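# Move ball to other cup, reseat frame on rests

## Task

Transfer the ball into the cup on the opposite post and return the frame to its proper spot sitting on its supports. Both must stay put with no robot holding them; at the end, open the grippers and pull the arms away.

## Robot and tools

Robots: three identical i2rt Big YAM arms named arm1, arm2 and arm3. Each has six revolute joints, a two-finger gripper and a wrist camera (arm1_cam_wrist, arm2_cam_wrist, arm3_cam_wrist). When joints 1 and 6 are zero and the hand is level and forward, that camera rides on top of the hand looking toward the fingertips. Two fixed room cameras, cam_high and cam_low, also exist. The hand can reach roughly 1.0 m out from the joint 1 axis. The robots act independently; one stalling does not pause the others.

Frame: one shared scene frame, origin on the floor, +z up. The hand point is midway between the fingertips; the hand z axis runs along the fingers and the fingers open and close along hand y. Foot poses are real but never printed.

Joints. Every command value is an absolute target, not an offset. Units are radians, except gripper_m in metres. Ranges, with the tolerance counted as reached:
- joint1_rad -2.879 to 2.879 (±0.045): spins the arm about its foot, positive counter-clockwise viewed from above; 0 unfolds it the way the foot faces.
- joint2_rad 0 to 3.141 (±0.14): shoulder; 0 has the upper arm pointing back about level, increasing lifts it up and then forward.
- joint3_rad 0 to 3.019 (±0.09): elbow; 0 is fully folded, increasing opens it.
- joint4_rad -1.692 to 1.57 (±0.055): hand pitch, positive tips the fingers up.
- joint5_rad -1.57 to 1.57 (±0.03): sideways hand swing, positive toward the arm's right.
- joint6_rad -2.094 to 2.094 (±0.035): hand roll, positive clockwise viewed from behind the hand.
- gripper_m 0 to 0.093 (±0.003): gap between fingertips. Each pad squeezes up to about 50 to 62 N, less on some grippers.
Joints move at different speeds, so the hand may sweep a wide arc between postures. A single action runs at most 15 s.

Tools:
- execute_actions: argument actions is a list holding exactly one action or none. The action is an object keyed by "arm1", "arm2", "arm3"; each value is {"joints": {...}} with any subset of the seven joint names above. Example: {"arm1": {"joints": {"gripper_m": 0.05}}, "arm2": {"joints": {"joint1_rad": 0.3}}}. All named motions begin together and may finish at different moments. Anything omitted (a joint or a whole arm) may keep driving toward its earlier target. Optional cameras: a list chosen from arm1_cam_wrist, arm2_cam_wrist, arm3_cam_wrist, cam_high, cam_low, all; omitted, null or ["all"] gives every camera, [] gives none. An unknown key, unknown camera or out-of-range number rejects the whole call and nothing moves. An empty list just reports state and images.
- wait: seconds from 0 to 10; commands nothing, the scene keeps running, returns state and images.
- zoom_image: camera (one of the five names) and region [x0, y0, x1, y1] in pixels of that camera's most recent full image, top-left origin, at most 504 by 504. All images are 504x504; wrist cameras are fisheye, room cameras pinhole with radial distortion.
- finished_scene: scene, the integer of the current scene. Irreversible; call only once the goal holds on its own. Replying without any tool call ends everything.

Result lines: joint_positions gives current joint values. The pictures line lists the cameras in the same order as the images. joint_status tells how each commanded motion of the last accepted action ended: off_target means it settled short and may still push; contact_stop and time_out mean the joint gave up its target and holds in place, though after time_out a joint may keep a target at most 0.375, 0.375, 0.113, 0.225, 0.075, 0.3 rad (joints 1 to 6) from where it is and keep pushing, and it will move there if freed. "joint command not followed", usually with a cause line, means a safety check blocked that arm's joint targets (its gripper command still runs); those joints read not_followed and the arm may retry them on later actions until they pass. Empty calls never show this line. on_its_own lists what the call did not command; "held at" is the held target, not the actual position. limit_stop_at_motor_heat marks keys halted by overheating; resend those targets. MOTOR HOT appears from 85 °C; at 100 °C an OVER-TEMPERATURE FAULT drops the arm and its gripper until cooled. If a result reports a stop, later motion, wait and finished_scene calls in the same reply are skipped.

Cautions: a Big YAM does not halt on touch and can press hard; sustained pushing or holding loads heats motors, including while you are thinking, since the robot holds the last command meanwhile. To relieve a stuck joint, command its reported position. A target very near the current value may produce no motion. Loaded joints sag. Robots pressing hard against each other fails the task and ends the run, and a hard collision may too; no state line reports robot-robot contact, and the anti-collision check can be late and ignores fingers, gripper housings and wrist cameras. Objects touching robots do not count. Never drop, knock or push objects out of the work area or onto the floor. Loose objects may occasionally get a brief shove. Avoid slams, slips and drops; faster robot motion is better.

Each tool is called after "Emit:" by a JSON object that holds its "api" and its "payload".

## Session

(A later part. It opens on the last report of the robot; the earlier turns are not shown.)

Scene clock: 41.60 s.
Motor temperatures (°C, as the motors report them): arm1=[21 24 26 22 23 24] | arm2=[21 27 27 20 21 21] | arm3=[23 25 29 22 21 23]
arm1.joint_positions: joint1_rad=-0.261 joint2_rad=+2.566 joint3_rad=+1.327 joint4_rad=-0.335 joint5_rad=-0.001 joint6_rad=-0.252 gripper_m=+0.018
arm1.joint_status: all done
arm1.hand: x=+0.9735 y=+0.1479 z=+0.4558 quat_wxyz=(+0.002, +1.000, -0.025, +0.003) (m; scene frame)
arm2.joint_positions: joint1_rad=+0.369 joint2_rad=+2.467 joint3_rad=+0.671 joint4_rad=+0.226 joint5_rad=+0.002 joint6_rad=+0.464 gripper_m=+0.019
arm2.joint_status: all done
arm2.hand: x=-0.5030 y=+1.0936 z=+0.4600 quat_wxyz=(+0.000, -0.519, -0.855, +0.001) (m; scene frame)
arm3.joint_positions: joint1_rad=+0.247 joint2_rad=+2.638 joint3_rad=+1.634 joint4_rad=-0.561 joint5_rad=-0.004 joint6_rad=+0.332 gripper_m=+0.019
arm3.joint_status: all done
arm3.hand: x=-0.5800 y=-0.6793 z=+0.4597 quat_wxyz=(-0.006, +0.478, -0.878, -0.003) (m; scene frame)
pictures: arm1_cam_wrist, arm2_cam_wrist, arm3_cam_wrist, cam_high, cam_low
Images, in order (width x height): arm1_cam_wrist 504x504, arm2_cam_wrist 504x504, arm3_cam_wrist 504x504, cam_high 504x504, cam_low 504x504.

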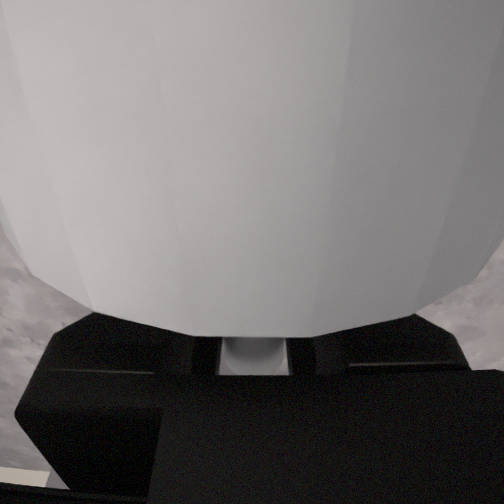

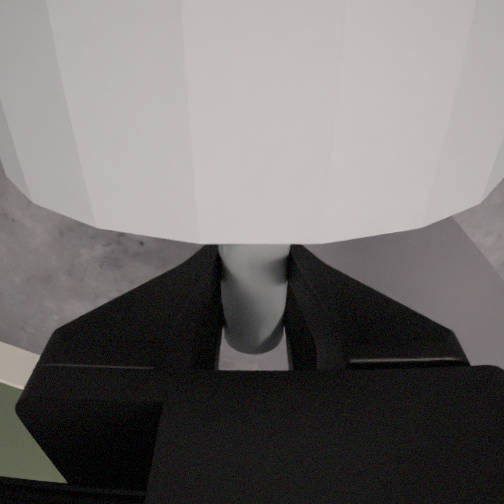

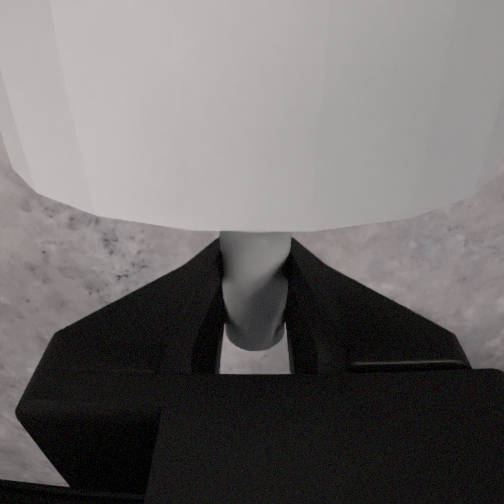

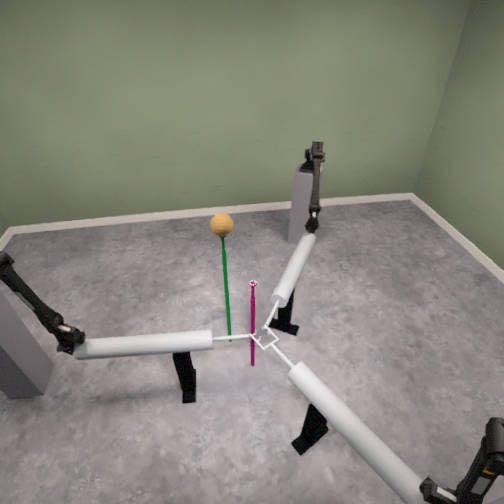

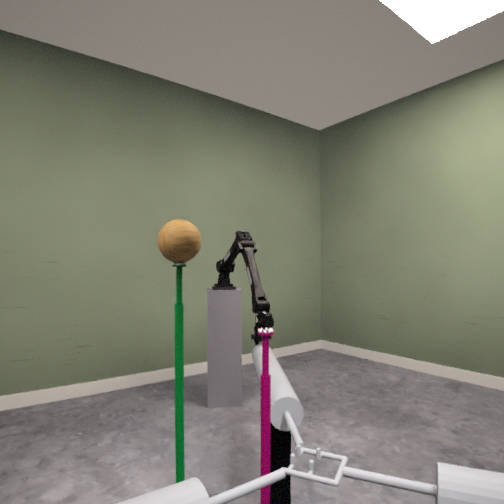

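Emit:
{"api": "execute_actions", "payload": {"actions": [{"arm1":{"joints":{"joint2_rad":2.595,"joint3_rad":1.394,"joint4_rad":-0.294}},"arm2":{"joints":{"joint1_rad":0.36,"joint2_rad":2.537,"joint3_rad":0.718,"joint4_rad":0.29}},"arm3":{"joints":{"joint2_rad":2.651,"joint3_rad":1.704,"joint4_rad":-0.538}}}], "cameras": ["cam_high","arm1_cam_wrist"]}}

Emit:
{"api": "zoom_image", "payload": {"camera": "cam_high", "region": [140,220,380,460]}}

Scene clock: 42.50 s.
Motor temperatures (°C, as the motors report them): arm1=[21 25 26 22 23 24] | arm2=[21 27 26 20 21 21] | arm3=[23 25 29 22 21 23]
arm1.joint_positions: joint1_rad=-0.261 joint2_rad=+2.614 joint3_rad=+1.357 joint4_rad=-0.318 joint5_rad=+0.000 joint6_rad=-0.252 gripper_m=+0.018
arm1.joint_status: all done
arm1.hand: x=+0.9735 y=+0.1479 z=+0.4364 quat_wxyz=(+0.001, +1.000, -0.025, +0.003) (m; scene frame)
arm2.joint_positions: joint1_rad=+0.367 joint2_rad=+2.549 joint3_rad=+0.714 joint4_rad=+0.266 joint5_rad=+0.002 joint6_rad=+0.464 gripper_m=+0.019
arm2.joint_status: all done
arm2.hand: x=-0.5036 y=+1.0935 z=+0.4352 quat_wxyz=(-0.001, -0.520, -0.854, +0.001) (m; scene frame)
arm3.joint_positions: joint1_rad=+0.247 joint2_rad=+2.679 joint3_rad=+1.663 joint4_rad=-0.552 joint5_rad=-0.004 joint6_rad=+0.332 gripper_m=+0.019
arm3.joint_status: all done
arm3.hand: x=-0.5799 y=-0.6794 z=+0.4422 quat_wxyz=(-0.004, +0.478, -0.878, -0.001) (m; scene frame)
pictures: arm1_cam_wrist, cam_high
Images, in order (width x height): arm1_cam_wrist 504x504, cam_high 504x504.

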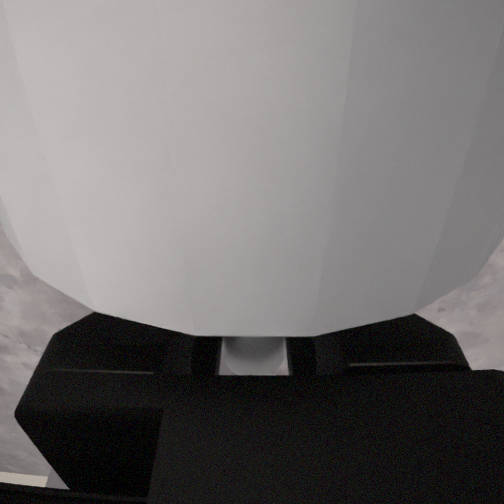

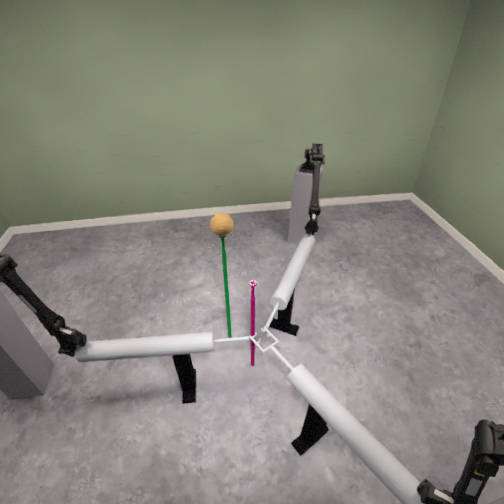

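Region (140, 220, 380, 460) of cam_high's 504x504 image, scaled by 2.100, with more detail than that image has.

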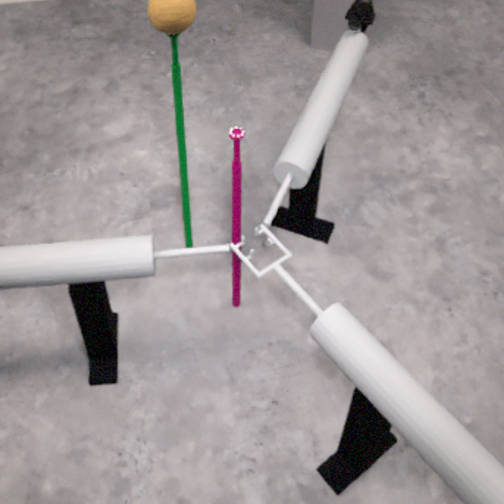

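Probably touching down partially; lower arms 1 and 3 slightly more.

Emit:
{"api": "execute_actions", "payload": {"actions": [{"arm1":{"joints":{"joint2_rad":2.617,"joint3_rad":1.398,"joint4_rad":-0.29}},"arm3":{"joints":{"joint2_rad":2.68,"joint3_rad":1.71,"joint4_rad":-0.53}}}], "cameras": []}}

Scene clock: 43.27 s.
Motor temperatures (°C, as the motors report them): arm1=[21 25 26 22 23 24] | arm2=[21 27 26 20 21 21] | arm3=[23 25 29 22 21 23]
arm1.joint_positions: joint1_rad=-0.261 joint2_rad=+2.624 joint3_rad=+1.363 joint4_rad=-0.314 joint5_rad=+0.000 joint6_rad=-0.252 gripper_m=+0.018
arm1.joint_status: all done
arm1.hand: x=+0.9738 y=+0.1479 z=+0.4322 quat_wxyz=(+0.002, +1.000, -0.025, +0.004) (m; scene frame)
arm2.joint_positions: joint1_rad=+0.367 joint2_rad=+2.549 joint3_rad=+0.714 joint4_rad=+0.266 joint5_rad=+0.002 joint6_rad=+0.464 gripper_m=+0.019
arm2.joint_status: not commanded
arm2.hand: x=-0.5035 y=+1.0934 z=+0.4353 quat_wxyz=(-0.001, -0.520, -0.854, +0.001) (m; scene frame)
arm3.joint_positions: joint1_rad=+0.247 joint2_rad=+2.696 joint3_rad=+1.673 joint4_rad=-0.544 joint5_rad=-0.004 joint6_rad=+0.332 gripper_m=+0.019
arm3.joint_status: all done
arm3.hand: x=-0.5799 y=-0.6797 z=+0.4343 quat_wxyz=(-0.005, +0.478, -0.878, -0.002) (m; scene frame)
pictures: none
No camera images: the call's "cameras" was empty. Leave "cameras" out to get every camera's image.

Emit:
{"api": "execute_actions", "payload": {"actions": [{"arm1":{"joints":{"gripper_m":0.07,"joint3_rad":1.355,"joint4_rad":-0.33}},"arm2":{"joints":{"gripper_m":0.07,"joint3_rad":0.71,"joint4_rad":0.26}},"arm3":{"joints":{"gripper_m":0.07,"joint3_rad":1.68,"joint4_rad":-0.55}}}]}}

Scene clock: 44.07 s.
Motor temperatures (°C, as the motors report them): arm1=[21 25 26 22 23 24] | arm2=[21 27 26 20 21 21] | arm3=[23 26 28 22 21 23]
arm1.joint_positions: joint1_rad=-0.261 joint2_rad=+2.624 joint3_rad=+1.357 joint4_rad=-0.318 joint5_rad=+0.000 joint6_rad=-0.256 gripper_m=+0.070
arm1.joint_status: all done
arm1.hand: x=+0.9783 y=+0.1465 z=+0.4315 quat_wxyz=(+0.003, +1.000, -0.022, +0.008) (m; scene frame)
arm2.joint_positions: joint1_rad=+0.367 joint2_rad=+2.548 joint3_rad=+0.714 joint4_rad=+0.266 joint5_rad=+0.002 joint6_rad=+0.464 gripper_m=+0.070
arm2.joint_status: all done
arm2.hand: x=-0.5032 y=+1.0932 z=+0.4355 quat_wxyz=(-0.001, -0.520, -0.854, +0.001) (m; scene frame)
arm3.joint_positions: joint1_rad=+0.247 joint2_rad=+2.696 joint3_rad=+1.673 joint4_rad=-0.544 joint5_rad=-0.002 joint6_rad=+0.332 gripper_m=+0.070
arm3.joint_status: all done
arm3.hand: x=-0.5796 y=-0.6798 z=+0.4343 quat_wxyz=(-0.005, +0.478, -0.878, -0.001) (m; scene frame)
pictures: arm1_cam_wrist, arm2_cam_wrist, arm3_cam_wrist, cam_high, cam_low
Images, in order (width x height): arm1_cam_wrist 504x504, arm2_cam_wrist 504x504, arm3_cam_wrist 504x504, cam_high 504x504, cam_low 504x504.

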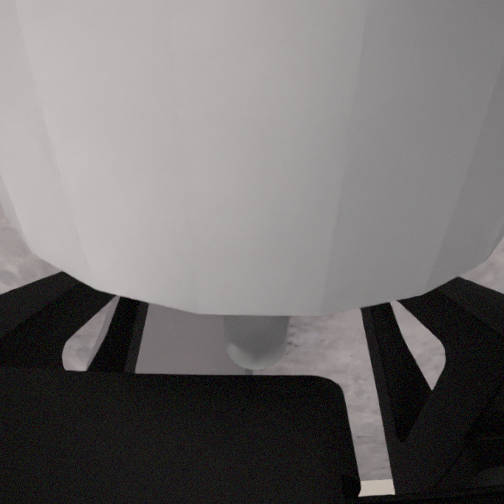

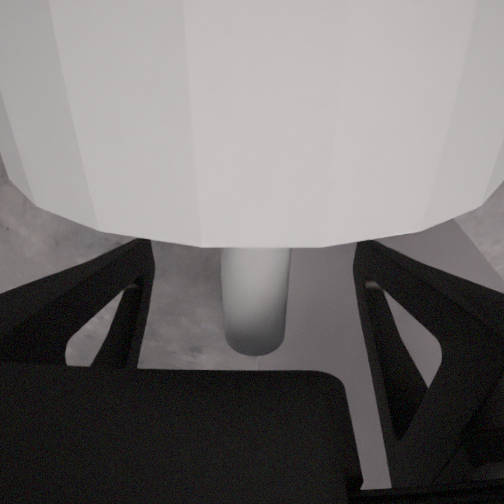

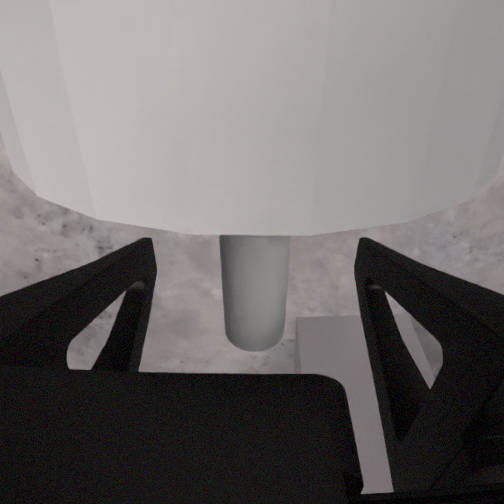

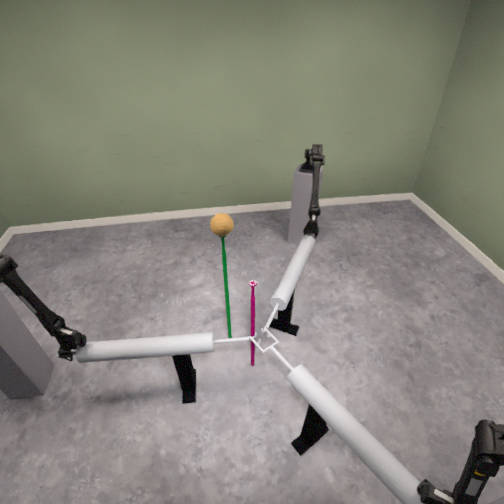

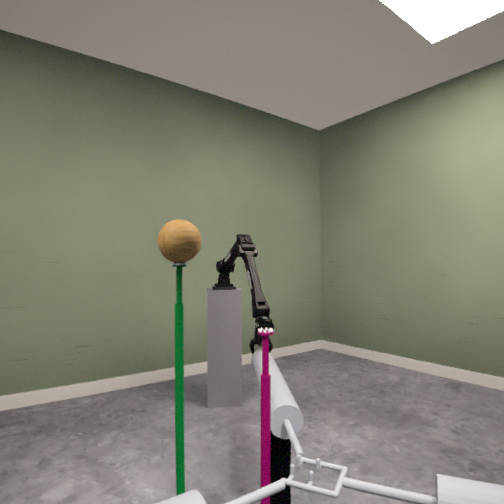

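Rise with an outward bias.

Emit:
{"api": "execute_actions", "payload": {"actions": [{"arm1":{"joints":{"joint2_rad":2.27,"joint3_rad":1.08,"joint4_rad":-0.42}},"arm2":{"joints":{"joint2_rad":2.09,"joint3_rad":0.46,"joint4_rad":0.03}},"arm3":{"joints":{"joint2_rad":2.36,"joint3_rad":1.40,"joint4_rad":-0.64}}}], "cameras": ["cam_high"]}}

Emit:
{"api": "execute_actions", "payload": {"actions": [{"arm1":{"joints":{"joint2_rad":1.7,"joint3_rad":0.85,"joint4_rad":-0.75}},"arm2":{"joints":{"joint2_rad":1.45,"joint3_rad":0.42,"joint4_rad":-0.58}},"arm3":{"joints":{"joint2_rad":1.8,"joint3_rad":1.0,"joint4_rad":-0.8}}}]}}

Scene clock: 45.43 s.
Motor temperatures (°C, as the motors report them): arm1=[21 25 25 22 23 24] | arm2=[21 27 26 20 21 21] | arm3=[23 26 28 22 21 23]
arm1.joint_positions: joint1_rad=-0.261 joint2_rad=+2.269 joint3_rad=+1.079 joint4_rad=-0.414 joint5_rad=+0.000 joint6_rad=-0.256 gripper_m=+0.070
arm1.joint_status: all done
arm1.hand: x=+1.0197 y=+0.1337 z=+0.5599 quat_wxyz=(+0.005, +1.000, -0.022, +0.017) (m; scene frame)
arm2.joint_positions: joint1_rad=+0.367 joint2_rad=+2.084 joint3_rad=+0.459 joint4_rad=+0.044 joint5_rad=+0.002 joint6_rad=+0.464 gripper_m=+0.070
arm2.joint_status: all done
arm2.hand: x=-0.5288 y=+1.1118 z=+0.5640 quat_wxyz=(+0.005, -0.520, -0.854, +0.000) (m; scene frame)
arm3.joint_positions: joint1_rad=+0.247 joint2_rad=+2.356 joint3_rad=+1.398 joint4_rad=-0.634 joint5_rad=-0.002 joint6_rad=+0.332 gripper_m=+0.070
arm3.joint_status: all done
arm3.hand: x=-0.5904 y=-0.7189 z=+0.5662 quat_wxyz=(+0.003, +0.478, -0.878, +0.008) (m; scene frame)
pictures: cam_high
Images, in order (width x height): cam_high 504x504.

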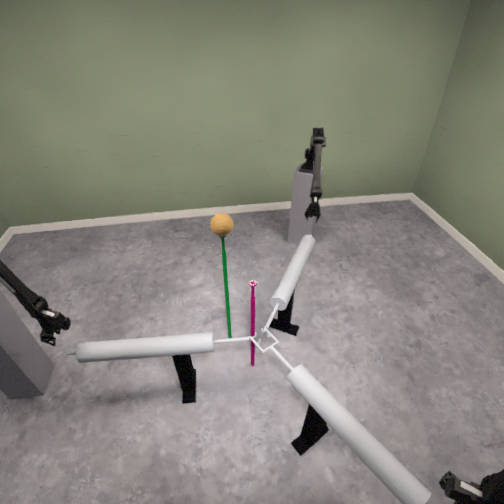

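Scene clock: 46.80 s.
Motor temperatures (°C, as the motors report them): arm1=[21 25 25 22 23 24] | arm2=[21 26 25 20 21 21] | arm3=[23 26 28 22 21 23]
arm1.joint_positions: joint1_rad=-0.261 joint2_rad=+1.703 joint3_rad=+0.838 joint4_rad=-0.738 joint5_rad=+0.000 joint6_rad=-0.256 gripper_m=+0.070
arm1.joint_status: all done
arm1.hand: x=+1.0885 y=+0.1126 z=+0.7440 quat_wxyz=(+0.005, +1.000, -0.022, +0.017) (m; scene frame)
arm2.joint_positions: joint1_rad=+0.367 joint2_rad=+1.452 joint3_rad=+0.420 joint4_rad=-0.564 joint5_rad=+0.002 joint6_rad=+0.464 gripper_m=+0.070
arm2.joint_status: all done
arm2.hand: x=-0.5361 y=+1.1170 z=+0.7054 quat_wxyz=(+0.012, -0.520, -0.854, +0.000) (m; scene frame)
arm3.joint_positions: joint1_rad=+0.247 joint2_rad=+1.795 joint3_rad=+0.997 joint4_rad=-0.793 joint5_rad=-0.002 joint6_rad=+0.332 gripper_m=+0.070
arm3.joint_status: all done
arm3.hand: x=-0.6205 y=-0.8344 z=+0.7388 quat_wxyz=(+0.002, +0.478, -0.878, +0.007) (m; scene frame)
pictures: arm1_cam_wrist, arm2_cam_wrist, arm3_cam_wrist, cam_high, cam_low
Images, in order (width x height): arm1_cam_wrist 504x504, arm2_cam_wrist 504x504, arm3_cam_wrist 504x504, cam_high 504x504, cam_low 504x504.

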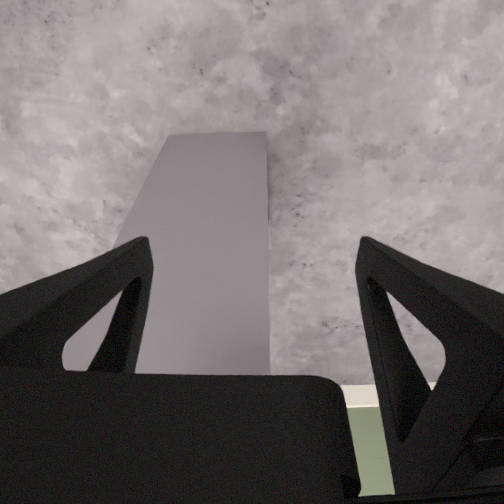

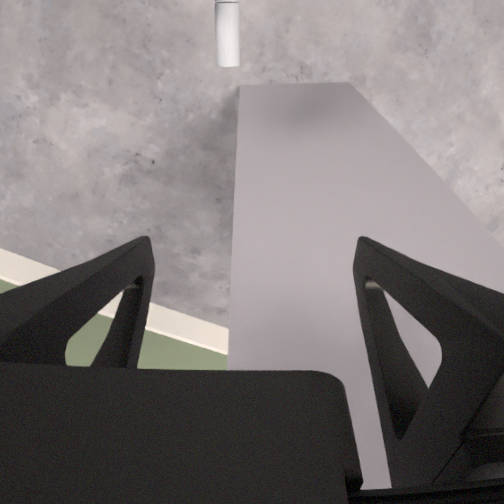

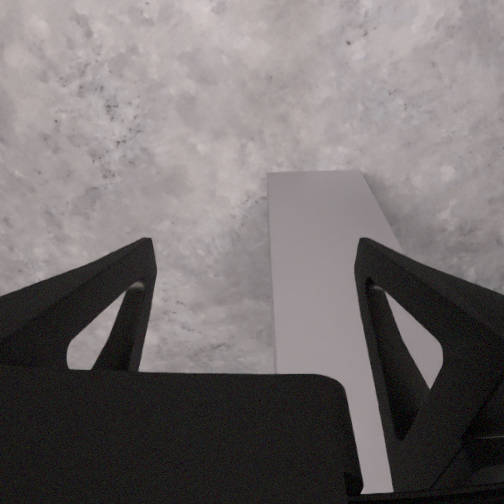

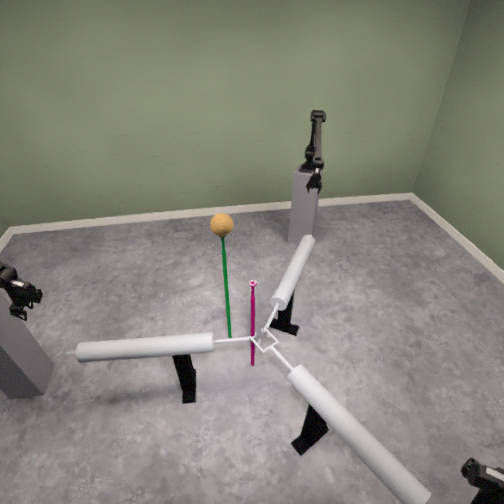

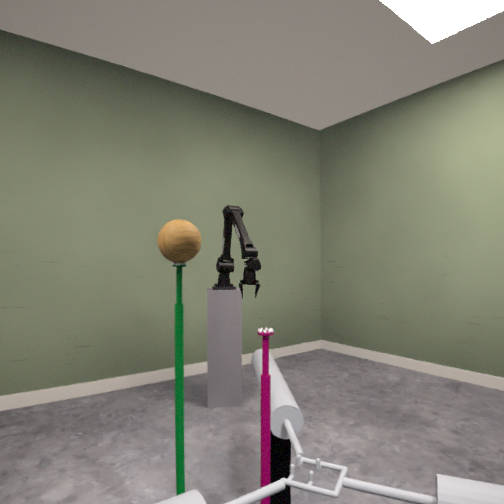

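Emit:
{"api": "finished_scene", "payload": {"scene": 2}}

The scene is finished: the task was done.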